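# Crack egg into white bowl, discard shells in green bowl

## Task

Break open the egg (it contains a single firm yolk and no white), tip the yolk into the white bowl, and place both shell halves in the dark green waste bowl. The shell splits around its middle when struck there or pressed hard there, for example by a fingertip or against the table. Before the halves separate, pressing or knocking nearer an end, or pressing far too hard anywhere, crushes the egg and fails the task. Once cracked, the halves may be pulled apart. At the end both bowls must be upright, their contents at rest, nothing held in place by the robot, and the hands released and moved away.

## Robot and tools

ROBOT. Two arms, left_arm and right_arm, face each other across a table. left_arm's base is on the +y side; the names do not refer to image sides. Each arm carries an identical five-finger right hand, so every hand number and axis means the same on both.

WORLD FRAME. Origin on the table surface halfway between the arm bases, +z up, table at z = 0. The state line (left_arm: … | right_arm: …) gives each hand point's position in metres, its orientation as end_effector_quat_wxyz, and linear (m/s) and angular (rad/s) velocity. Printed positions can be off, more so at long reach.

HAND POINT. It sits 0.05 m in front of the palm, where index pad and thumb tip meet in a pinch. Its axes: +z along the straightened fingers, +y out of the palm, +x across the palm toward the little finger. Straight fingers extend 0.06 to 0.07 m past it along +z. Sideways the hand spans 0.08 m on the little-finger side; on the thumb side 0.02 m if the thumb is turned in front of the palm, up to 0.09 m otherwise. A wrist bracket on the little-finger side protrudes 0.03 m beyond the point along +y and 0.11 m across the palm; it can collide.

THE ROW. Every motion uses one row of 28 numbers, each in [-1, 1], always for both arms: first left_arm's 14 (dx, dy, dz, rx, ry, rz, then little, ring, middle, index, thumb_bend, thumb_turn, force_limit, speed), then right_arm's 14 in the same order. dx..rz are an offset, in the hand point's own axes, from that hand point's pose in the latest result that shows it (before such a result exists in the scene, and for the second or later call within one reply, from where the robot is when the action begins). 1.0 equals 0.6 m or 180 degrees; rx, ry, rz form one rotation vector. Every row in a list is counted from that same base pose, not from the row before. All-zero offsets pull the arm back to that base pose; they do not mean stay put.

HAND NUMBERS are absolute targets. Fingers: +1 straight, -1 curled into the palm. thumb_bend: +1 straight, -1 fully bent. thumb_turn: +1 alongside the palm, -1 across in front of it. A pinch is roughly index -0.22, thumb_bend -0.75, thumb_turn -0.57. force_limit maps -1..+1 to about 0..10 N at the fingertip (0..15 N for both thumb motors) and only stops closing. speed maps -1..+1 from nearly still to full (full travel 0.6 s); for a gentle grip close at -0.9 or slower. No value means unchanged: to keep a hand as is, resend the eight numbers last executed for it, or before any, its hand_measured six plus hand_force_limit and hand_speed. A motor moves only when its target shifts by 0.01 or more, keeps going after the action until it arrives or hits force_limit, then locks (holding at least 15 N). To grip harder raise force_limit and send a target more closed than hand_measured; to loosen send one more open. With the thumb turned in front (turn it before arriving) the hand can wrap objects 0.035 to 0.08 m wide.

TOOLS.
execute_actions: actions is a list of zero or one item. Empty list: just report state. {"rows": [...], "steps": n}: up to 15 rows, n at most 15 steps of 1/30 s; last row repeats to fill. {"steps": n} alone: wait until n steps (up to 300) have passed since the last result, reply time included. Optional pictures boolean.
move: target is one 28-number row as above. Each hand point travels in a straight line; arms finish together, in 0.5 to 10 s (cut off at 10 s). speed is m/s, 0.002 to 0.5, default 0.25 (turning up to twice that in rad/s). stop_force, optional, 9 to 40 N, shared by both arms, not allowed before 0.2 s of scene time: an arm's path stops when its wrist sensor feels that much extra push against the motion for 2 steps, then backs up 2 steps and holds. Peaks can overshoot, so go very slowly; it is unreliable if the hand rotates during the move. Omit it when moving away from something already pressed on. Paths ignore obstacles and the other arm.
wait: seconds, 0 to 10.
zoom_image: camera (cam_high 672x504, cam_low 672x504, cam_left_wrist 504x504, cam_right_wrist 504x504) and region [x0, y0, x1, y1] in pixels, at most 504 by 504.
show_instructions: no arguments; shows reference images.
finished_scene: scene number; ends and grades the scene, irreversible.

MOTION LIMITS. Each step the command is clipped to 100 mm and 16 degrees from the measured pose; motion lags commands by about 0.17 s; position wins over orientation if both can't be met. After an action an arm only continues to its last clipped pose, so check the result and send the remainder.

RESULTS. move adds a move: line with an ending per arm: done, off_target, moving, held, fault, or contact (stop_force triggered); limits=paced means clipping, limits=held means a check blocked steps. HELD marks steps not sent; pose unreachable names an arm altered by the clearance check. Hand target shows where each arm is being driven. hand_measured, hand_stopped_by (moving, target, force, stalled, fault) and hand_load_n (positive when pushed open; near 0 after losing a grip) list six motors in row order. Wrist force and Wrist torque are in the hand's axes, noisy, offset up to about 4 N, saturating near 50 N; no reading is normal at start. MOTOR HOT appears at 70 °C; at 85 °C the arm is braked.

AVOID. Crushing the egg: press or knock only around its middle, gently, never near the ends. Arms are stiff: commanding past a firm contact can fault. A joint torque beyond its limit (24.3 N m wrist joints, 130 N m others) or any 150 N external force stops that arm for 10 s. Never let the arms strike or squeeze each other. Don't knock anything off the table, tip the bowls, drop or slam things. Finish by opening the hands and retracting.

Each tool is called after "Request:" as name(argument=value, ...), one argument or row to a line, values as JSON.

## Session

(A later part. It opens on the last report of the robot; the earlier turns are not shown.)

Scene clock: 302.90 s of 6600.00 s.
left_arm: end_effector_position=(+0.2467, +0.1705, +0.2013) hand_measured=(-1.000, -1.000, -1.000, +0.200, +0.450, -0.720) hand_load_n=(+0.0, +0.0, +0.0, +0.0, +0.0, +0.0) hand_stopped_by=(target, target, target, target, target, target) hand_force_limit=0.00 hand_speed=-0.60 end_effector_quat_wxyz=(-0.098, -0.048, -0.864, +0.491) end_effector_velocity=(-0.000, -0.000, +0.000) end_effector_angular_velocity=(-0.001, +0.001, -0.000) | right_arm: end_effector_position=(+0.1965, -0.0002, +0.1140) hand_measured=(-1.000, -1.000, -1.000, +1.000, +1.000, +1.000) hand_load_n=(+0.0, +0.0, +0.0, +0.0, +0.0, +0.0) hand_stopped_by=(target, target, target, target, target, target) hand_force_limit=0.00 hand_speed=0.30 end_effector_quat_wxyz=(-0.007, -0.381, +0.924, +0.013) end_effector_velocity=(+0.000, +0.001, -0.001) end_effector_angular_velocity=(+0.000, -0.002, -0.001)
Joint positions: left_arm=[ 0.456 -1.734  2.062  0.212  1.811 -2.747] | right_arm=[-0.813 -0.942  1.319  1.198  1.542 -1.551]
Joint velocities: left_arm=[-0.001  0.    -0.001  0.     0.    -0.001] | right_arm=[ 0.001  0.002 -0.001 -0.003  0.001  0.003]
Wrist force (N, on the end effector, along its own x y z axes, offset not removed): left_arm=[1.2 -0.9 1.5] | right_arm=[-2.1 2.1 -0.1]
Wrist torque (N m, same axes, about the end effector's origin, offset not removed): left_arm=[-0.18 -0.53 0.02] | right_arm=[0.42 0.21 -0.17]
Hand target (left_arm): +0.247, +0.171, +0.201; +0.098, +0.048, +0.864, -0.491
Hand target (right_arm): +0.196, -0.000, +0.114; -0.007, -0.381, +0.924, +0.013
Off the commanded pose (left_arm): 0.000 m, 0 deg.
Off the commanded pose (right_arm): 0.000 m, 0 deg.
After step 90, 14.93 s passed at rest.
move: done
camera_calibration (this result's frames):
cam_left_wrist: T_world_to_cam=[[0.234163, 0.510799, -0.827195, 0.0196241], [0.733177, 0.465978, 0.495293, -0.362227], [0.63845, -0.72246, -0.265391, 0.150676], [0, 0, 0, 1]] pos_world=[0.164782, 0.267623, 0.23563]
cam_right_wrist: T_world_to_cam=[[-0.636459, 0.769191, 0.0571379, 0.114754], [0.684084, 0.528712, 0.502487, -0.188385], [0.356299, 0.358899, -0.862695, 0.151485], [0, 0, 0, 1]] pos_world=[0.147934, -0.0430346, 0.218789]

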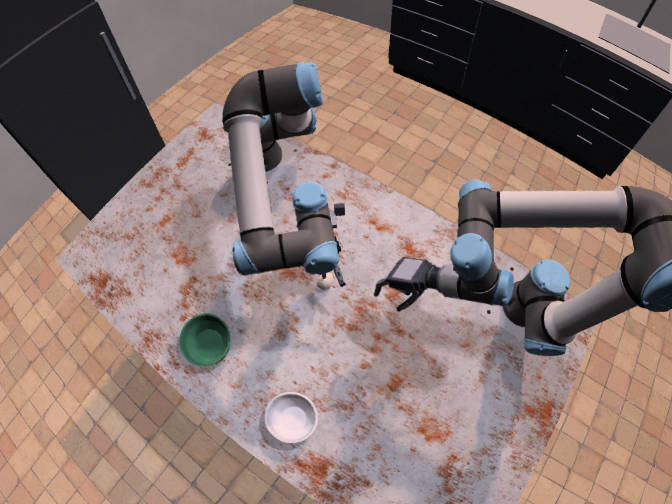

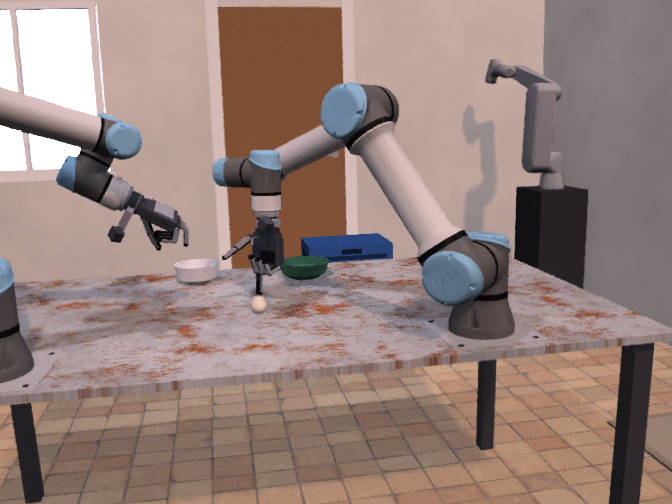

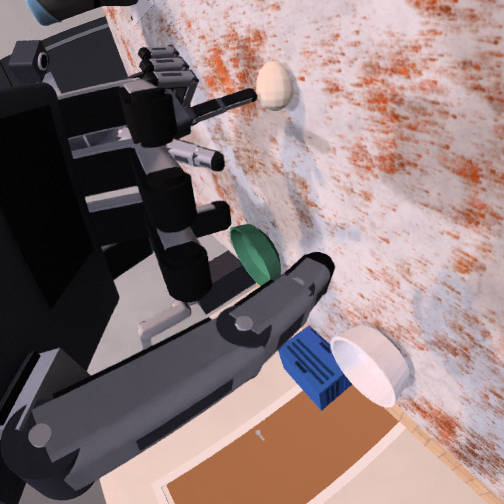

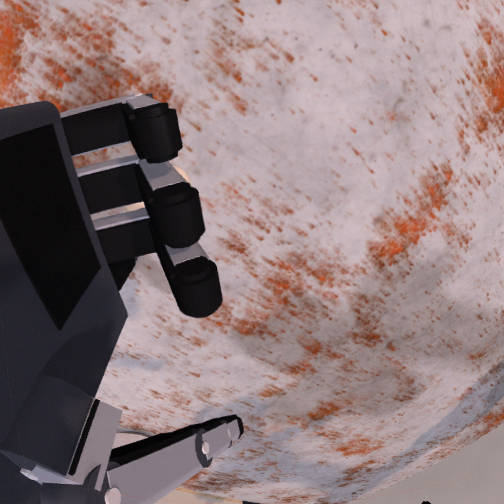

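Request:
move(
  target=[0,0,0,0,0,0,-1,-1,-1,0.2,0.45,-0.72,0,-0.6,0,0,0.02,0,0,0,-1,-1,-1,1,1,1,0,0.3],
  speed=0.003,
  stop_force=12,
)

Scene clock: 316.00 s of 6600.00 s.
left_arm: end_effector_position=(+0.2467, +0.1705, +0.2014) hand_measured=(-1.000, -1.000, -1.000, +0.200, +0.450, -0.720) hand_load_n=(+0.0, +0.0, +0.0, +0.0, +0.0, +0.0) hand_stopped_by=(target, target, target, target, target, target) hand_force_limit=0.00 hand_speed=-0.60 end_effector_quat_wxyz=(-0.098, -0.048, -0.864, +0.491) end_effector_velocity=(+0.000, +0.000, +0.000) end_effector_angular_velocity=(-0.001, +0.003, +0.002) | right_arm: end_effector_position=(+0.1963, -0.0002, +0.1086) hand_measured=(-1.000, -1.000, -1.000, +1.000, +1.000, +1.000) hand_load_n=(+0.0, +0.0, +0.0, +0.0, +0.0, +0.0) hand_stopped_by=(target, target, target, target, target, target) hand_force_limit=0.00 hand_speed=0.30 end_effector_quat_wxyz=(-0.008, -0.381, +0.924, +0.013) end_effector_velocity=(-0.000, -0.000, +0.000) end_effector_angular_velocity=(-0.002, +0.002, +0.001)
Joint positions: left_arm=[ 0.456 -1.734  2.062  0.212  1.811 -2.747] | right_arm=[-0.813 -0.937  1.325  1.187  1.542 -1.551]
Joint velocities: left_arm=[ 0.001 -0.    -0.    -0.     0.    -0.003] | right_arm=[-0.     0.001 -0.001  0.004  0.    -0.001]
Wrist force (N, on the end effector, along its own x y z axes, offset not removed): left_arm=[0.9 0.1 1.2] | right_arm=[-3.4 -0.3 -18.3]
Wrist torque (N m, same axes, about the end effector's origin, offset not removed): left_arm=[-0.20 -0.40 -0.08] | right_arm=[1.23 0.27 -0.31]
Hand target (left_arm): +0.247, +0.171, +0.201; +0.098, +0.048, +0.864, -0.491
Hand target (right_arm): +0.196, -0.000, +0.109; -0.007, -0.381, +0.924, +0.013
Off the commanded pose (left_arm): 0.000 m, 0 deg.
Off the commanded pose (right_arm): 0.007 m, 0 deg.
After step 90, 8.03 s passed at rest.
move: contact (right_arm)
camera_calibration (this result's frames):
cam_left_wrist: T_world_to_cam=[[0.234185, 0.510773, -0.827205, 0.0196479], [0.733111, 0.466054, 0.49532, -0.362292], [0.638519, -0.722429, -0.265311, 0.150639], [0, 0, 0, 1]] pos_world=[0.164813, 0.267638, 0.23567]
cam_right_wrist: T_world_to_cam=[[-0.636455, 0.769213, 0.0568967, 0.114957], [0.684111, 0.52889, 0.502263, -0.185575], [0.356255, 0.358591, -0.862841, 0.146934], [0, 0, 0, 1]] pos_world=[0.147773, -0.042967, 0.213447]

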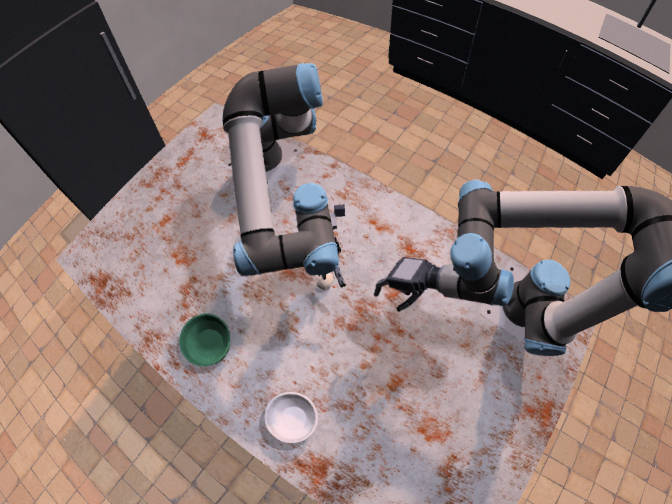

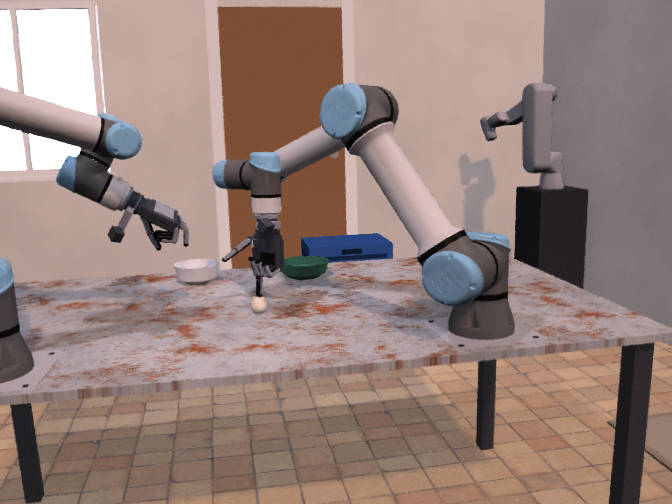

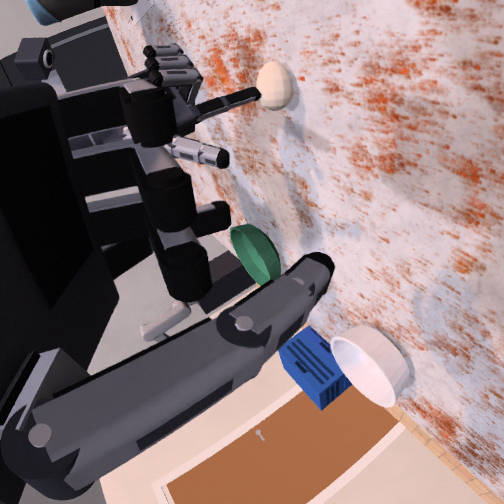

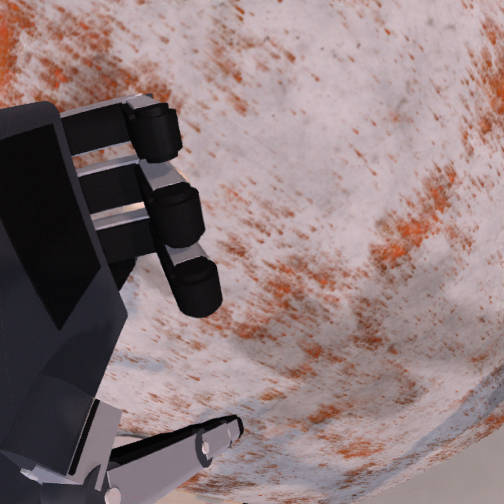

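Request:
execute_actions(
  actions=[
    {"rows":[[0,0,0,0,0,0,-1,-1,-1,0.2,0.45,-0.72,0,-0.6,0,0,0.0007,0,0,0,-1,-1,-1,1,1,1,0,0.3]],"steps":15},
  ],
  pictures=false,
)

Scene clock: 319.97 s of 6600.00 s.
left_arm: end_effector_position=(+0.2467, +0.1705, +0.2013) hand_measured=(-1.000, -1.000, -1.000, +0.200, +0.450, -0.720) hand_load_n=(+0.0, +0.0, +0.0, +0.0, +0.0, +0.0) hand_stopped_by=(target, target, target, target, target, target) hand_force_limit=0.00 hand_speed=-0.60 end_effector_quat_wxyz=(-0.098, -0.048, -0.864, +0.491) end_effector_velocity=(-0.000, +0.000, -0.000) end_effector_angular_velocity=(+0.001, +0.001, +0.001) | right_arm: end_effector_position=(+0.1963, -0.0002, +0.1083) hand_measured=(-1.000, -1.000, -1.000, +1.000, +1.000, +1.000) hand_load_n=(+0.0, +0.0, +0.0, +0.0, +0.0, +0.0) hand_stopped_by=(target, target, target, target, target, target) hand_force_limit=0.00 hand_speed=0.30 end_effector_quat_wxyz=(-0.008, -0.381, +0.924, +0.013) end_effector_velocity=(+0.000, +0.000, +0.001) end_effector_angular_velocity=(+0.003, -0.003, +0.001)
Joint positions: left_arm=[ 0.456 -1.734  2.062  0.212  1.811 -2.747] | right_arm=[-0.813 -0.937  1.326  1.186  1.542 -1.551]
Joint velocities: left_arm=[ 0.     0.     0.001  0.001  0.    -0.001] | right_arm=[-0.    -0.003 -0.    -0.001  0.    -0.002]
Wrist force (N, on the end effector, along its own x y z axes, offset not removed): left_arm=[2.8 -0.8 -0.5] | right_arm=[-2.9 0.6 -29.6]
Wrist torque (N m, same axes, about the end effector's origin, offset not removed): left_arm=[-0.04 -0.68 -0.06] | right_arm=[2.09 0.15 -0.25]
Hand target (left_arm): +0.247, +0.171, +0.201; +0.098, +0.048, +0.864, -0.491
Hand target (right_arm): +0.196, -0.000, +0.108; -0.008, -0.381, +0.924, +0.013
Off the commanded pose (left_arm): 0.000 m, 0 deg.
Off the commanded pose (right_arm): 0.000 m, 0 deg.
Steps of this call (steps 1 to 90: nothing new was sent; then 0.47 s passed at rest; steps 91 to 105: all 15 steps of this action). Readings (end_effector_position | what the end effector reports):
91: left_arm (+0.2467, +0.1705, +0.2013) | right_arm (+0.1964, -0.0001, +0.1089) | left_arm hand_measured=(-1.000, -1.000, -1.000, +0.200, +0.450, -0.720) hand_load_n=(+0.0, +0.0, +0.0, +0.0, +0.0, +0.0) hand_stopped_by=(target, target, target, target, target, target) hand_force_limit=0.00 hand_speed=-0.60 | right_arm hand_measured=(-1.000, -1.000, -1.000, +1.000, +1.000, +1.000) hand_load_n=(+0.0, +0.0, +0.0, +0.0, +0.0, +0.0) hand_stopped_by=(target, target, target, target, target, target) hand_force_limit=0.00 hand_speed=0.30
92: left_arm (+0.2467, +0.1705, +0.2013) | right_arm (+0.1964, -0.0001, +0.1089) | left_arm hand_measured=(-1.000, -1.000, -1.000, +0.200, +0.450, -0.720) hand_load_n=(+0.0, +0.0, +0.0, +0.0, +0.0, +0.0) hand_stopped_by=(target, target, target, target, target, target) hand_force_limit=0.00 hand_speed=-0.60 | right_arm hand_measured=(-1.000, -1.000, -1.000, +1.000, +1.000, +1.000) hand_load_n=(+0.0, +0.0, +0.0, +0.0, +0.0, +0.0) hand_stopped_by=(target, target, target, target, target, target) hand_force_limit=0.00 hand_speed=0.30
94: left_arm (+0.2467, +0.1705, +0.2013) | right_arm (+0.1964, -0.0001, +0.1088) | left_arm hand_measured=(-1.000, -1.000, -1.000, +0.200, +0.450, -0.720) hand_load_n=(+0.0, +0.0, +0.0, +0.0, +0.0, +0.0) hand_stopped_by=(target, target, target, target, target, target) hand_force_limit=0.00 hand_speed=-0.60 | right_arm hand_measured=(-1.000, -1.000, -1.000, +1.000, +1.000, +1.000) hand_load_n=(+0.0, +0.0, +0.0, +0.0, +0.0, +0.0) hand_stopped_by=(target, target, target, target, target, target) hand_force_limit=0.00 hand_speed=0.30
98: left_arm (+0.2467, +0.1705, +0.2013) | right_arm (+0.1964, -0.0001, +0.1085) | left_arm hand_measured=(-1.000, -1.000, -1.000, +0.200, +0.450, -0.720) hand_load_n=(+0.0, +0.0, +0.0, +0.0, +0.0, +0.0) hand_stopped_by=(target, target, target, target, target, target) hand_force_limit=0.00 hand_speed=-0.60 | right_arm hand_measured=(-1.000, -1.000, -1.000, +1.000, +1.000, +1.000) hand_load_n=(+0.0, +0.0, +0.0, +0.0, +0.0, +0.0) hand_stopped_by=(target, target, target, target, target, target) hand_force_limit=0.00 hand_speed=0.30
105: the state above

Request:
execute_actions(
  actions=[
    {"rows":[[0,0,0,0,0,0,-1,-1,-1,0.2,0.45,-0.72,0,-0.6,0,0,0.0006,0,0,0,-1,-1,-1,1,1,1,0,0.3]],"steps":15},
  ],
  pictures=false,
)

Scene clock: 322.57 s of 6600.00 s.
left_arm: end_effector_position=(+0.2467, +0.1705, +0.2014) hand_measured=(-1.000, -1.000, -1.000, +0.200, +0.450, -0.720) hand_load_n=(+0.0, +0.0, +0.0, +0.0, +0.0, +0.0) hand_stopped_by=(target, target, target, target, target, target) hand_force_limit=0.00 hand_speed=-0.60 end_effector_quat_wxyz=(-0.098, -0.048, -0.864, +0.491) end_effector_velocity=(-0.000, -0.000, -0.000) end_effector_angular_velocity=(+0.000, +0.001, +0.000) | right_arm: end_effector_position=(+0.1963, -0.0002, +0.1079) hand_measured=(-1.000, -1.000, -1.000, +1.000, +1.000, +1.000) hand_load_n=(+0.0, +0.0, +0.0, +0.0, +0.0, +0.0) hand_stopped_by=(target, target, target, target, target, target) hand_force_limit=0.00 hand_speed=0.30 end_effector_quat_wxyz=(-0.008, -0.381, +0.924, +0.013) end_effector_velocity=(+0.000, +0.000, +0.001) end_effector_angular_velocity=(+0.001, -0.001, +0.000)
Joint positions: left_arm=[ 0.456 -1.734  2.062  0.212  1.811 -2.747] | right_arm=[-0.813 -0.937  1.326  1.185  1.542 -1.551]
Joint velocities: left_arm=[-0.001 -0.    -0.     0.    -0.    -0.001] | right_arm=[ 0.    -0.    -0.001  0.    -0.    -0.   ]
Wrist force (N, on the end effector, along its own x y z axes, offset not removed): left_arm=[-1.7 -2.1 0.7] | right_arm=[-2.4 0.0 -41.5]
Wrist torque (N m, same axes, about the end effector's origin, offset not removed): left_arm=[-0.35 0.12 -0.26] | right_arm=[2.68 0.09 -0.15]
Hand target (left_arm): +0.247, +0.171, +0.201; +0.098, +0.048, +0.864, -0.491
Hand target (right_arm): +0.196, -0.000, +0.108; -0.008, -0.381, +0.924, +0.013
Off the commanded pose (left_arm): 0.000 m, 0 deg.
Off the commanded pose (right_arm): 0.000 m, 0 deg.
Steps of this call (steps 1 to 63: nothing new was sent; steps 64 to 78: all 15 steps of this action). Readings (end_effector_position | what the end effector reports):
64: left_arm (+0.2467, +0.1705, +0.2014) | right_arm (+0.1963, -0.0002, +0.1082) | left_arm hand_measured=(-1.000, -1.000, -1.000, +0.200, +0.450, -0.720) hand_load_n=(+0.0, +0.0, +0.0, +0.0, +0.0, +0.0) hand_stopped_by=(target, target, target, target, target, target) hand_force_limit=0.00 hand_speed=-0.60 | right_arm hand_measured=(-1.000, -1.000, -1.000, +1.000, +1.000, +1.000) hand_load_n=(+0.0, +0.0, +0.0, +0.0, +0.0, +0.0) hand_stopped_by=(target, target, target, target, target, target) hand_force_limit=0.00 hand_speed=0.30
65: left_arm (+0.2467, +0.1705, +0.2014) | right_arm (+0.1963, -0.0002, +0.1082) | left_arm hand_measured=(-1.000, -1.000, -1.000, +0.200, +0.450, -0.720) hand_load_n=(+0.0, +0.0, +0.0, +0.0, +0.0, +0.0) hand_stopped_by=(target, target, target, target, target, target) hand_force_limit=0.00 hand_speed=-0.60 | right_arm hand_measured=(-1.000, -1.000, -1.000, +1.000, +1.000, +1.000) hand_load_n=(+0.0, +0.0, +0.0, +0.0, +0.0, +0.0) hand_stopped_by=(target, target, target, target, target, target) hand_force_limit=0.00 hand_speed=0.30
67: left_arm (+0.2467, +0.1705, +0.2014) | right_arm (+0.1963, -0.0002, +0.1081) | left_arm hand_measured=(-1.000, -1.000, -1.000, +0.200, +0.450, -0.720) hand_load_n=(+0.0, +0.0, +0.0, +0.0, +0.0, +0.0) hand_stopped_by=(target, target, target, target, target, target) hand_force_limit=0.00 hand_speed=-0.60 | right_arm hand_measured=(-1.000, -1.000, -1.000, +1.000, +1.000, +1.000) hand_load_n=(+0.0, +0.0, +0.0, +0.0, +0.0, +0.0) hand_stopped_by=(target, target, target, target, target, target) hand_force_limit=0.00 hand_speed=0.30
71: left_arm (+0.2467, +0.1705, +0.2014) | right_arm (+0.1963, -0.0002, +0.1080) | left_arm hand_measured=(-1.000, -1.000, -1.000, +0.200, +0.450, -0.720) hand_load_n=(+0.0, +0.0, +0.0, +0.0, +0.0, +0.0) hand_stopped_by=(target, target, target, target, target, target) hand_force_limit=0.00 hand_speed=-0.60 | right_arm hand_measured=(-1.000, -1.000, -1.000, +1.000, +1.000, +1.000) hand_load_n=(+0.0, +0.0, +0.0, +0.0, +0.0, +0.0) hand_stopped_by=(target, target, target, target, target, target) hand_force_limit=0.00 hand_speed=0.30
78: the state above

Request:
execute_actions(
  actions=[
    {"rows":[[0,0,0,0,0,0,-1,-1,-1,0.2,0.45,-0.72,0,-0.6,0,0,0.0003,0,0,0,-1,-1,-1,1,1,1,0,0.3]],"steps":15},
  ],
  pictures=true,
)

Request:
zoom_image(
  camera="cam_left_wrist",
  region=[220, 40, 320, 130],
)

Scene clock: 327.13 s of 6600.00 s.
left_arm: end_effector_position=(+0.2467, +0.1705, +0.2013) hand_measured=(-1.000, -1.000, -1.000, +0.200, +0.450, -0.720) hand_load_n=(+0.0, +0.0, +0.0, +0.0, +0.0, +0.0) hand_stopped_by=(target, target, target, target, target, target) hand_force_limit=0.00 hand_speed=-0.60 end_effector_quat_wxyz=(-0.098, -0.048, -0.864, +0.491) end_effector_velocity=(-0.000, -0.000, -0.000) end_effector_angular_velocity=(+0.000, -0.000, -0.001) | right_arm: end_effector_position=(+0.1963, -0.0002, +0.1077) hand_measured=(-1.000, -1.000, -1.000, +1.000, +1.000, +1.000) hand_load_n=(+0.0, +0.0, +0.0, -1.5, +0.0, +0.0) hand_stopped_by=(target, target, target, target, target, target) hand_force_limit=0.00 hand_speed=0.30 end_effector_quat_wxyz=(-0.008, -0.381, +0.924, +0.013) end_effector_velocity=(+0.000, -0.000, -0.000) end_effector_angular_velocity=(-0.000, +0.000, -0.001)
Joint positions: left_arm=[ 0.456 -1.734  2.062  0.212  1.811 -2.747] | right_arm=[-0.813 -0.937  1.326  1.185  1.542 -1.551]
Joint velocities: left_arm=[-0. -0.  0.  0.  0.  0.] | right_arm=[-0.     0.     0.001 -0.001  0.     0.001]
Wrist force (N, on the end effector, along its own x y z axes, offset not removed): left_arm=[-0.1 -1.5 2.1] | right_arm=[0.6 2.2 -37.5]
Wrist torque (N m, same axes, about the end effector's origin, offset not removed): left_arm=[-0.33 -0.31 -0.12] | right_arm=[2.47 0.19 -0.06]
Hand target (left_arm): +0.247, +0.171, +0.201; +0.098, +0.048, +0.864, -0.491
Hand target (right_arm): +0.196, -0.000, +0.108; -0.008, -0.381, +0.924, +0.013
Off the commanded pose (left_arm): 0.000 m, 0 deg.
Off the commanded pose (right_arm): 0.000 m, 0 deg.
Steps of this call (steps 1 to 90: nothing new was sent; then 1.07 s passed at rest; steps 91 to 105: all 15 steps of this action). Readings (end_effector_position | what the end effector reports):
91: left_arm (+0.2467, +0.1705, +0.2013) | right_arm (+0.1963, -0.0002, +0.1079) | left_arm hand_measured=(-1.000, -1.000, -1.000, +0.200, +0.450, -0.720) hand_load_n=(+0.0, +0.0, +0.0, +0.0, +0.0, +0.0) hand_stopped_by=(target, target, target, target, target, target) hand_force_limit=0.00 hand_speed=-0.60 | right_arm hand_measured=(-1.000, -1.000, -1.000, +1.000, +1.000, +1.000) hand_load_n=(+0.0, +0.0, +0.0, +0.0, +0.0, +0.0) hand_stopped_by=(target, target, target, target, target, target) hand_force_limit=0.00 hand_speed=0.30
92: left_arm (+0.2467, +0.1705, +0.2013) | right_arm (+0.1963, -0.0002, +0.1079) | left_arm hand_measured=(-1.000, -1.000, -1.000, +0.200, +0.450, -0.720) hand_load_n=(+0.0, +0.0, +0.0, +0.0, +0.0, +0.0) hand_stopped_by=(target, target, target, target, target, target) hand_force_limit=0.00 hand_speed=-0.60 | right_arm hand_measured=(-1.000, -1.000, -1.000, +1.000, +1.000, +1.000) hand_load_n=(+0.0, +0.0, +0.0, +0.0, +0.0, +0.0) hand_stopped_by=(target, target, target, target, target, target) hand_force_limit=0.00 hand_speed=0.30
94: left_arm (+0.2467, +0.1705, +0.2013) | right_arm (+0.1963, -0.0002, +0.1078) | left_arm hand_measured=(-1.000, -1.000, -1.000, +0.200, +0.450, -0.720) hand_load_n=(+0.0, +0.0, +0.0, +0.0, +0.0, +0.0) hand_stopped_by=(target, target, target, target, target, target) hand_force_limit=0.00 hand_speed=-0.60 | right_arm hand_measured=(-1.000, -1.000, -1.000, +1.000, +1.000, +1.000) hand_load_n=(+0.0, +0.0, +0.0, +0.0, +0.0, +0.0) hand_stopped_by=(target, target, target, target, target, target) hand_force_limit=0.00 hand_speed=0.30
98: left_arm (+0.2467, +0.1705, +0.2013) | right_arm (+0.1963, -0.0002, +0.1077) | left_arm hand_measured=(-1.000, -1.000, -1.000, +0.200, +0.450, -0.720) hand_load_n=(+0.0, +0.0, +0.0, +0.0, +0.0, +0.0) hand_stopped_by=(target, target, target, target, target, target) hand_force_limit=0.00 hand_speed=-0.60 | right_arm hand_measured=(-1.000, -1.000, -1.000, +1.000, +1.000, +1.000) hand_load_n=(+0.0, +0.0, +0.0, -1.5, +0.0, +0.0) hand_stopped_by=(target, target, target, target, target, target) hand_force_limit=0.00 hand_speed=0.30
105: the state above
camera_calibration (this result's frames):
cam_left_wrist: T_world_to_cam=[[0.234163, 0.5108, -0.827195, 0.0196238], [0.733177, 0.465979, 0.495294, -0.362227], [0.638451, -0.722459, -0.265392, 0.150675], [0, 0, 0, 1]] pos_world=[0.164783, 0.267623, 0.23563]
cam_right_wrist: T_world_to_cam=[[-0.636472, 0.769198, 0.0569024, 0.114998], [0.684083, 0.528885, 0.502305, -0.185113], [0.356277, 0.358629, -0.862816, 0.146126], [0, 0, 0, 1]] pos_world=[0.147764, -0.0429577, 0.21252]

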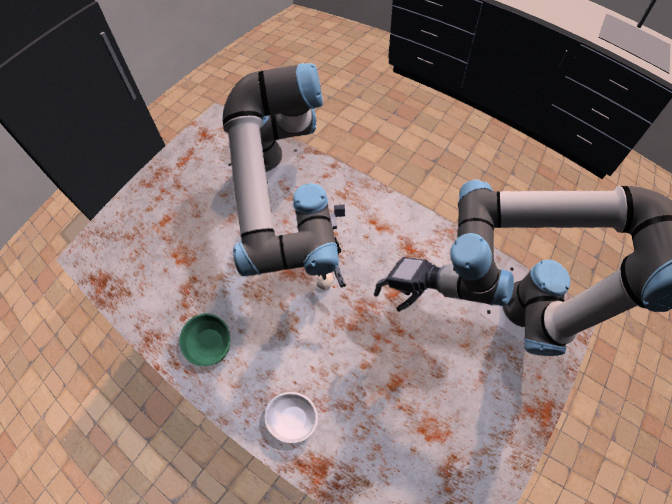

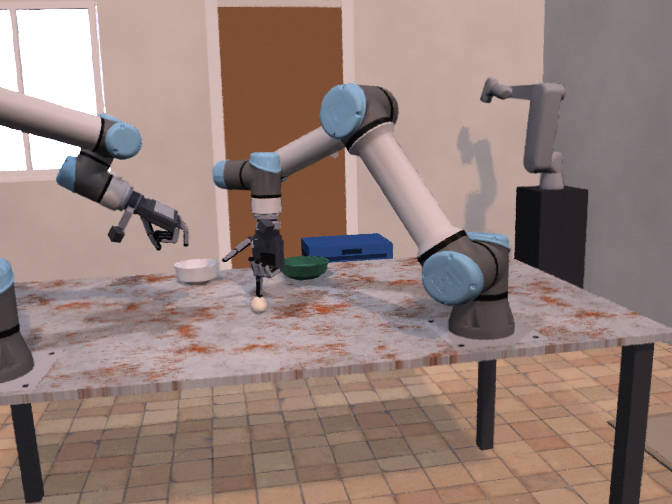

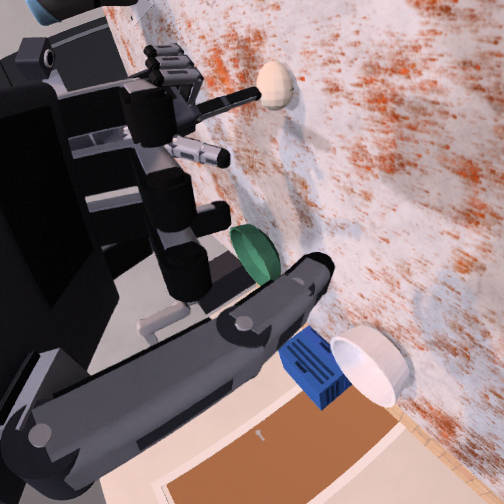

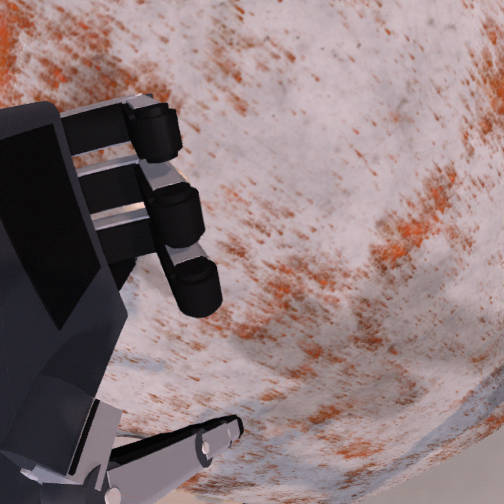

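Region (220, 40, 320, 130) of cam_left_wrist's 504x504 image, scaled by 5.040, with more detail than that image has; it fills the top 454 rows of this view, and the rest is white.

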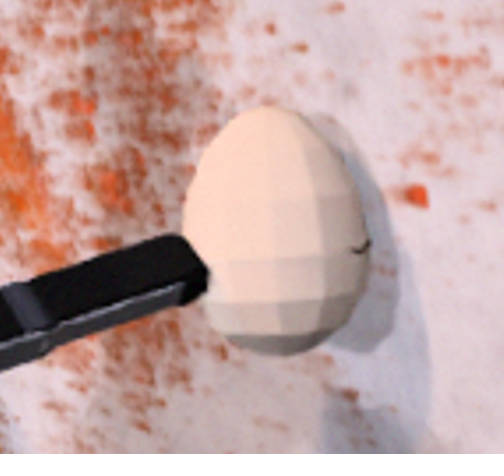

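Request:
move(
  target=[0,0.068,-0.1147,0,0,0,-1,-1,-1,0.2,0.45,-0.72,0,-0.6,0.0008,0.005,-0.1666,0,0,0,-1,-1,-1,1,1,1,0,0.3],
  speed=0.15,
)

Scene clock: 361.23 s of 6600.00 s.
left_arm: end_effector_position=(+0.2455, +0.2504, +0.2015) hand_measured=(-1.000, -1.000, -1.000, +0.200, +0.450, -0.720) hand_load_n=(+0.0, +0.0, +0.0, +0.0, +0.0, +0.0) hand_stopped_by=(target, target, target, target, target, target) hand_force_limit=0.00 hand_speed=-0.60 end_effector_quat_wxyz=(-0.098, -0.048, -0.864, +0.491) end_effector_velocity=(-0.000, +0.001, -0.000) end_effector_angular_velocity=(+0.001, +0.001, -0.001) | right_arm: end_effector_position=(+0.1962, -0.0001, +0.2076) hand_measured=(-1.000, -1.000, -1.000, +1.000, +1.000, +1.000) hand_load_n=(+0.0, +0.0, +0.0, +0.0, +0.0, +0.0) hand_stopped_by=(target, target, target, target, target, target) hand_force_limit=0.00 hand_speed=0.30 end_effector_quat_wxyz=(-0.008, -0.381, +0.924, +0.013) end_effector_velocity=(-0.000, -0.001, +0.002) end_effector_angular_velocity=(-0.003, -0.000, +0.001)
Joint positions: left_arm=[ 0.621 -1.854  2.155  0.267  1.952 -2.656] | right_arm=[-0.813 -1.005  1.173  1.407  1.542 -1.55 ]
Joint velocities: left_arm=[ 0.004 -0.001  0.     0.003  0.005  0.002] | right_arm=[ 0.    -0.001 -0.003  0.006  0.002 -0.   ]
Wrist force (N, on the end effector, along its own x y z axes, offset not removed): left_arm=[0.2 -0.1 1.7] | right_arm=[-1.3 1.5 0.4]
Wrist torque (N m, same axes, about the end effector's origin, offset not removed): left_arm=[-0.10 -0.32 0.06] | right_arm=[0.29 0.04 -0.19]
Hand target (left_arm): +0.245, +0.251, +0.202; +0.098, +0.048, +0.864, -0.491
Hand target (right_arm): +0.196, -0.000, +0.208; -0.008, -0.381, +0.924, +0.013
Off the commanded pose (left_arm): 0.000 m, 0 deg.
Off the commanded pose (right_arm): 0.000 m, 0 deg.
After step 90, 29.97 s passed at rest.
move: done
camera_calibration (this result's frames):
cam_left_wrist: T_world_to_cam=[[0.234222, 0.510804, -0.827176, -0.0207955], [0.733085, 0.46604, 0.495372, -0.398693], [0.638534, -0.722417, -0.265306, 0.209166], [0, 0, 0, 1]] pos_world=[0.163587, 0.347535, 0.235793]
cam_right_wrist: T_world_to_cam=[[-0.636422, 0.76922, 0.0571558, 0.109158], [0.684193, 0.528752, 0.502297, -0.235221], [0.356155, 0.358778, -0.862804, 0.232347], [0, 0, 0, 1]] pos_world=[0.147656, -0.0429546, 0.312382]

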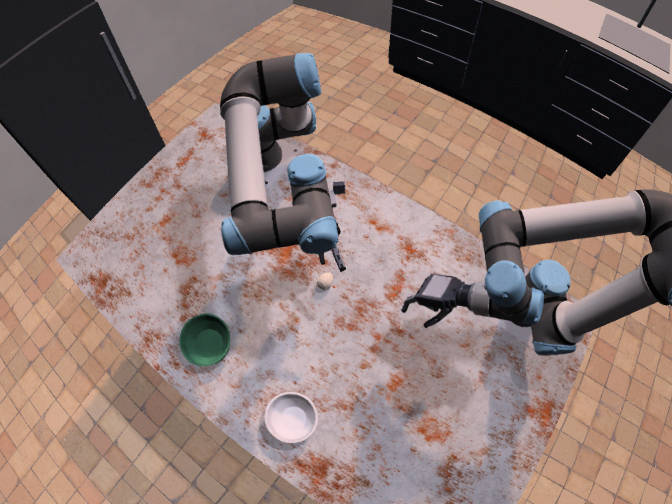

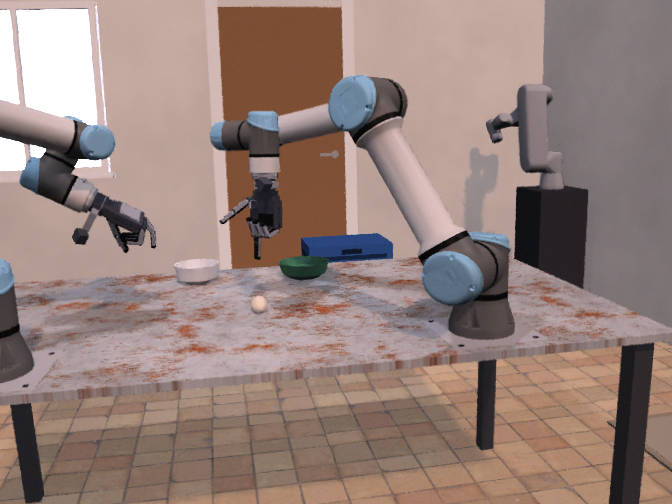

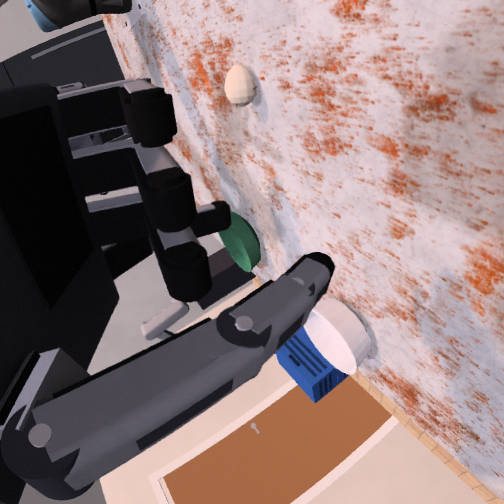

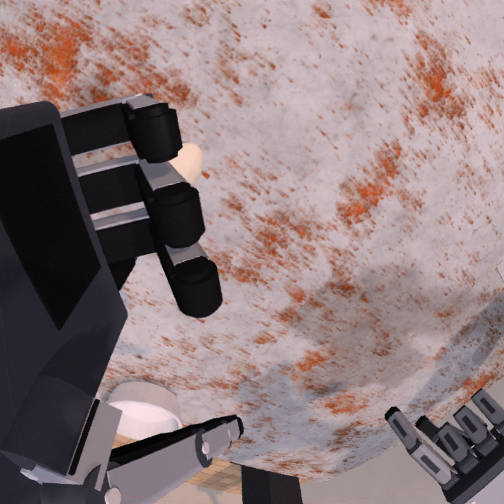

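Request:
move(
  target=[0,0,0,0,0,0,-1,-1,-1,0.2,0.45,-0.72,0,-0.6,-0.5413,-0.35,0.1163,0.2805,-0.2484,-0.4312,-1,-1,-1,0.2,0.45,-0.72,0,0.3],
  speed=0.3,
)

Scene clock: 375.37 s of 6600.00 s.
left_arm: end_effector_position=(+0.2455, +0.2504, +0.2015) hand_measured=(-1.000, -1.000, -1.000, +0.200, +0.450, -0.720) hand_load_n=(+0.0, +0.0, +0.0, +0.0, +0.0, +0.0) hand_stopped_by=(target, target, target, target, target, target) hand_force_limit=0.00 hand_speed=-0.60 end_effector_quat_wxyz=(-0.098, -0.048, -0.864, +0.491) end_effector_velocity=(+0.001, +0.001, +0.000) end_effector_angular_velocity=(+0.000, -0.001, +0.001) | right_arm: end_effector_position=(+0.5725, +0.0816, +0.1304) hand_measured=(-1.000, -1.000, -1.000, +0.200, +0.450, -0.720) hand_load_n=(+0.0, +0.0, +0.0, +0.0, +0.0, +0.0) hand_stopped_by=(target, target, target, target, target, target) hand_force_limit=0.00 hand_speed=0.30 end_effector_quat_wxyz=(+0.463, -0.781, +0.360, -0.212) end_effector_velocity=(+0.001, +0.000, -0.002) end_effector_angular_velocity=(-0.001, -0.001, +0.006)
Joint positions: left_arm=[ 0.621 -1.854  2.155  0.267  1.952 -2.656] | right_arm=[-1.051 -0.717  0.848  0.375  1.443 -3.21 ]
Joint velocities: left_arm=[ 0.002 -0.    -0.001  0.001 -0.     0.001] | right_arm=[-0.002  0.004 -0.002 -0.001 -0.006 -0.005]
Wrist force (N, on the end effector, along its own x y z axes, offset not removed): left_arm=[-1.3 2.3 0.0] | right_arm=[-1.9 0.6 1.0]
Wrist torque (N m, same axes, about the end effector's origin, offset not removed): left_arm=[0.46 0.13 -0.11] | right_arm=[0.15 0.16 -0.19]
Hand target (left_arm): +0.245, +0.250, +0.201; +0.098, +0.048, +0.864, -0.491
Hand target (right_arm): +0.573, +0.082, +0.130; -0.463, +0.782, -0.360, +0.212
Off the commanded pose (left_arm): 0.000 m, 0 deg.
Off the commanded pose (right_arm): 0.001 m, 0 deg.
After step 90, 7.63 s passed at rest.
move: done
camera_calibration (this result's frames):
cam_left_wrist: T_world_to_cam=[[0.234209, 0.510824, -0.827167, -0.0208145], [0.733093, 0.466028, 0.495371, -0.398684], [0.63853, -0.722411, -0.265334, 0.209178], [0, 0, 0, 1]] pos_world=[0.163581, 0.347543, 0.235781]
cam_right_wrist: T_world_to_cam=[[-0.441649, -0.2582, -0.859232, 0.382044], [-0.861982, 0.38776, 0.32654, 0.422449], [0.248863, 0.884859, -0.393817, -0.0402842], [0, 0, 0, 1]] pos_world=[0.542898, -0.0295196, 0.174453]

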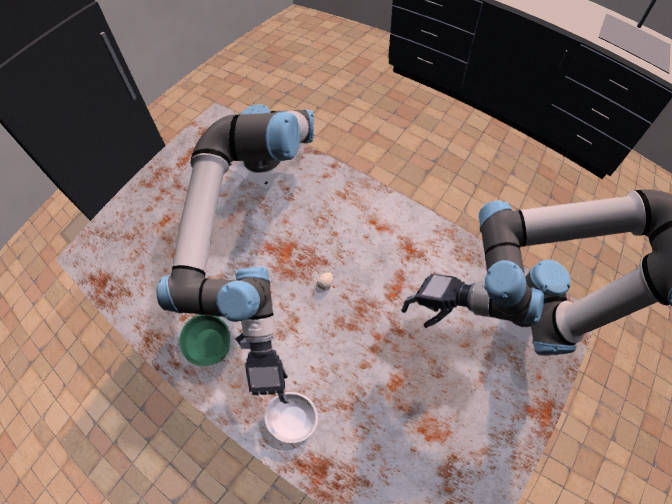

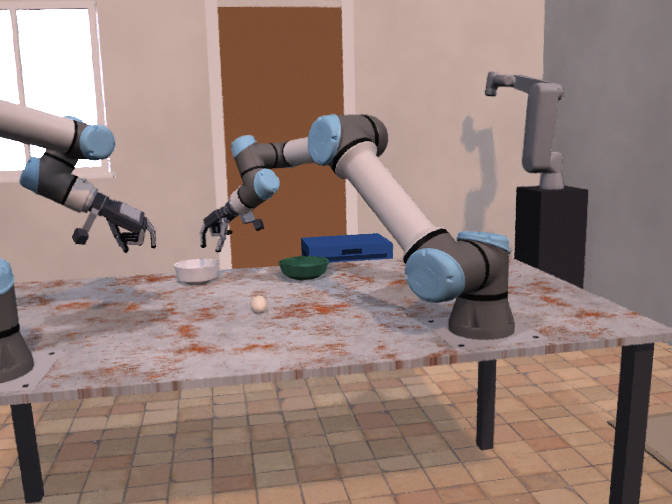

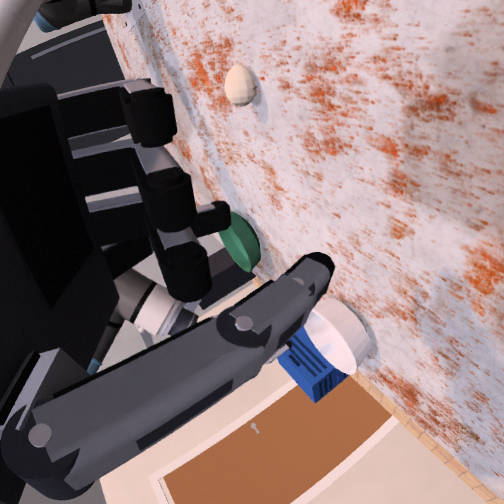

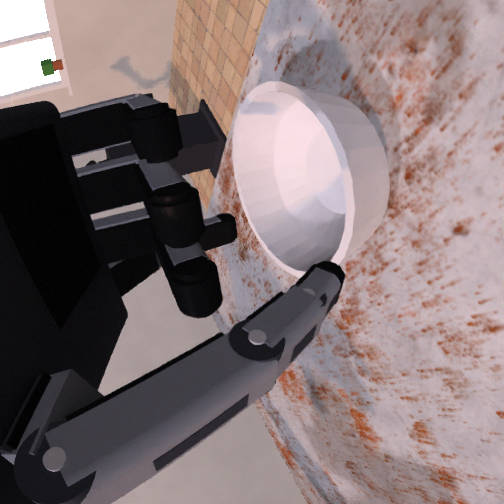

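Request:
zoom_image(
  camera="cam_right_wrist",
  region=[200, 60, 420, 300],
)

Region (200, 60, 420, 300) of cam_right_wrist's 504x504 image, scaled by 2.100, with more detail than that image has; it fills the left 462 columns of this view, and the rest is white.

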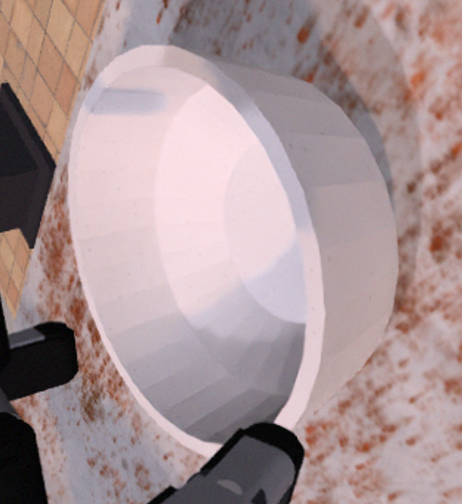

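Request:
move(
  target=[0,0,0,0,0,0,-1,-1,-1,0.2,0.45,-0.72,0,-0.6,-0.003,0.0743,0.055,0,0,0,-1,-1,-1,0.2,0.45,-0.72,0,0.3],
  speed=0.1,
)

Scene clock: 401.70 s of 6600.00 s.
left_arm: end_effector_position=(+0.2455, +0.2504, +0.2015) hand_measured=(-1.000, -1.000, -1.000, +0.200, +0.450, -0.720) hand_load_n=(+0.0, +0.0, +0.0, +0.0, +0.0, +0.0) hand_stopped_by=(target, target, target, target, target, target) hand_force_limit=0.00 hand_speed=-0.60 end_effector_quat_wxyz=(-0.098, -0.048, -0.864, +0.491) end_effector_velocity=(+0.000, +0.000, -0.000) end_effector_angular_velocity=(+0.000, -0.000, +0.000) | right_arm: end_effector_position=(+0.5770, +0.0879, +0.0756) hand_measured=(-1.000, -1.000, -1.000, +0.200, +0.450, -0.720) hand_load_n=(+0.0, +0.0, +0.0, +0.0, +0.0, +0.0) hand_stopped_by=(target, target, target, target, target, target) hand_force_limit=0.00 hand_speed=0.30 end_effector_quat_wxyz=(+0.463, -0.781, +0.360, -0.212) end_effector_velocity=(+0.000, +0.000, -0.002) end_effector_angular_velocity=(-0.000, +0.001, -0.000)
Joint positions: left_arm=[ 0.621 -1.854  2.155  0.267  1.952 -2.656] | right_arm=[-1.047 -0.663  0.891  0.278  1.447 -3.208]
Joint velocities: left_arm=[ 0.  0.  0.  0. -0.  0.] | right_arm=[-0.     0.003  0.001 -0.003  0.     0.   ]
Wrist force (N, on the end effector, along its own x y z axes, offset not removed): left_arm=[0.6 -0.4 1.7] | right_arm=[-3.4 1.3 0.1]
Wrist torque (N m, same axes, about the end effector's origin, offset not removed): left_arm=[-0.13 -0.41 0.04] | right_arm=[0.36 0.45 -0.29]
Hand target (left_arm): +0.245, +0.250, +0.201; +0.098, +0.048, +0.864, -0.491
Hand target (right_arm): +0.577, +0.088, +0.075; -0.463, +0.781, -0.360, +0.212
Off the commanded pose (left_arm): 0.000 m, 0 deg.
Off the commanded pose (right_arm): 0.000 m, 0 deg.
After step 90, 22.37 s passed at rest.
move: done
camera_calibration (this result's frames):
cam_left_wrist: T_world_to_cam=[[0.234222, 0.510803, -0.827176, -0.0207954], [0.733085, 0.46604, 0.495372, -0.398693], [0.638534, -0.722417, -0.265306, 0.209166], [0, 0, 0, 1]] pos_world=[0.163587, 0.347534, 0.235793]
cam_right_wrist: T_world_to_cam=[[-0.44164, -0.258199, -0.859236, 0.338578], [-0.861986, 0.387759, 0.326533, 0.441798], [0.248866, 0.884859, -0.393814, -0.0685577], [0, 0, 0, 1]] pos_world=[0.547415, -0.0232264, 0.119659]

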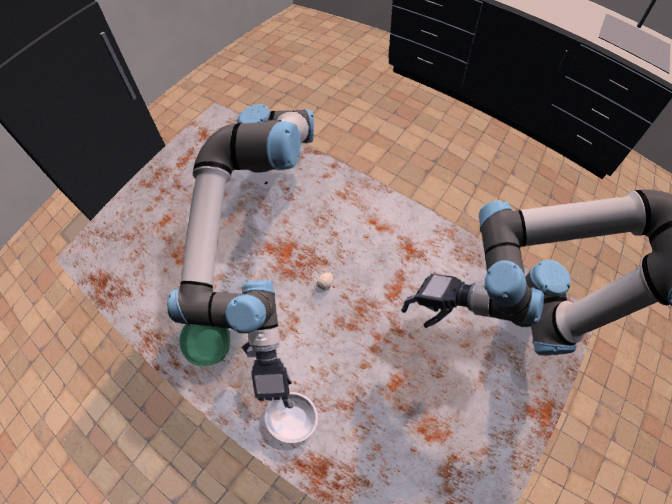

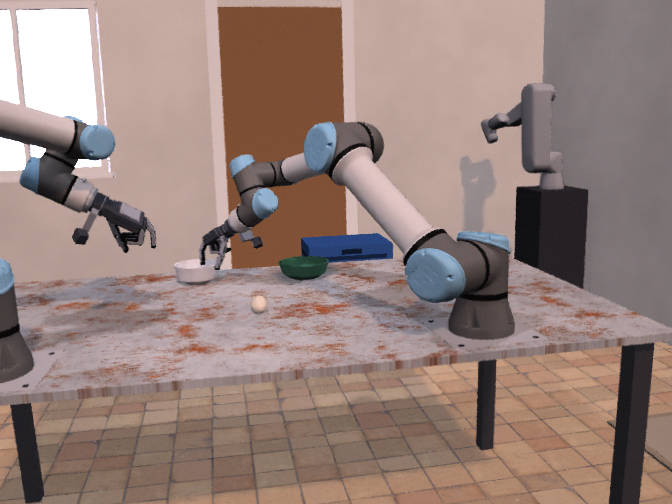

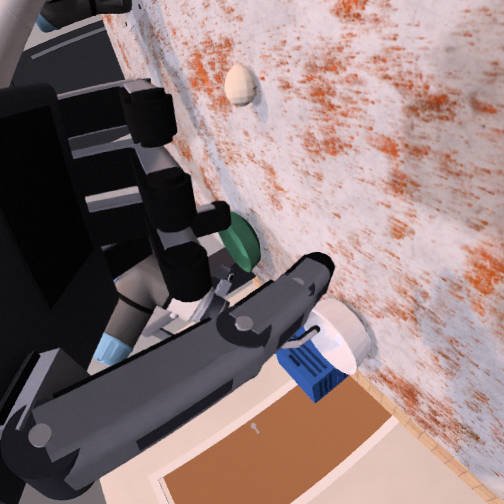

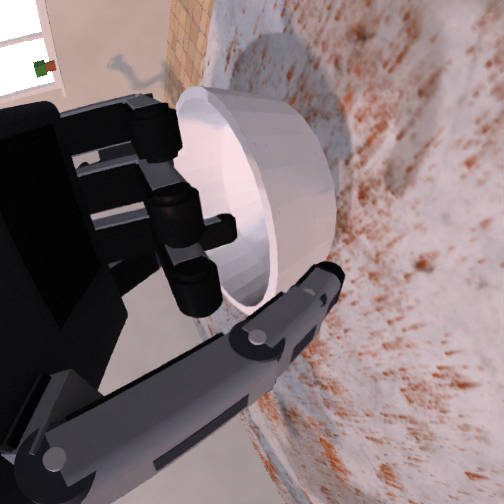

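Request:
zoom_image(
  camera="cam_right_wrist",
  region=[160, 80, 380, 330],
)

Request:
zoom_image(
  camera="cam_low",
  region=[160, 210, 280, 300],
)

Region (160, 80, 380, 330) of cam_right_wrist's 504x504 image, scaled by 2.016, with more detail than that image has; it fills the left 444 columns of this view, and the rest is white.

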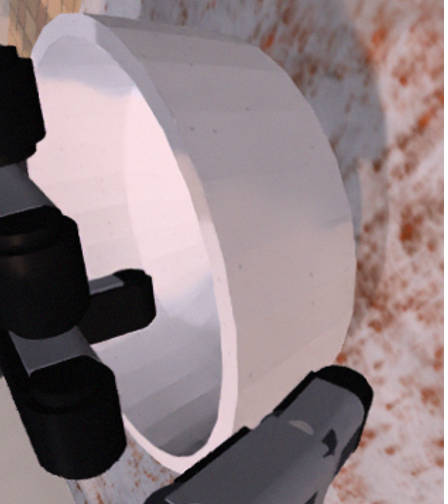

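Region (160, 210, 280, 300) of cam_low's 672x504 image, scaled by 4.200, with more detail than that image has; it fills the top 378 rows of this view, and the rest is white.

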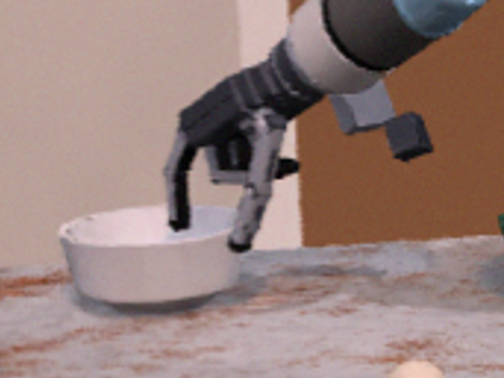

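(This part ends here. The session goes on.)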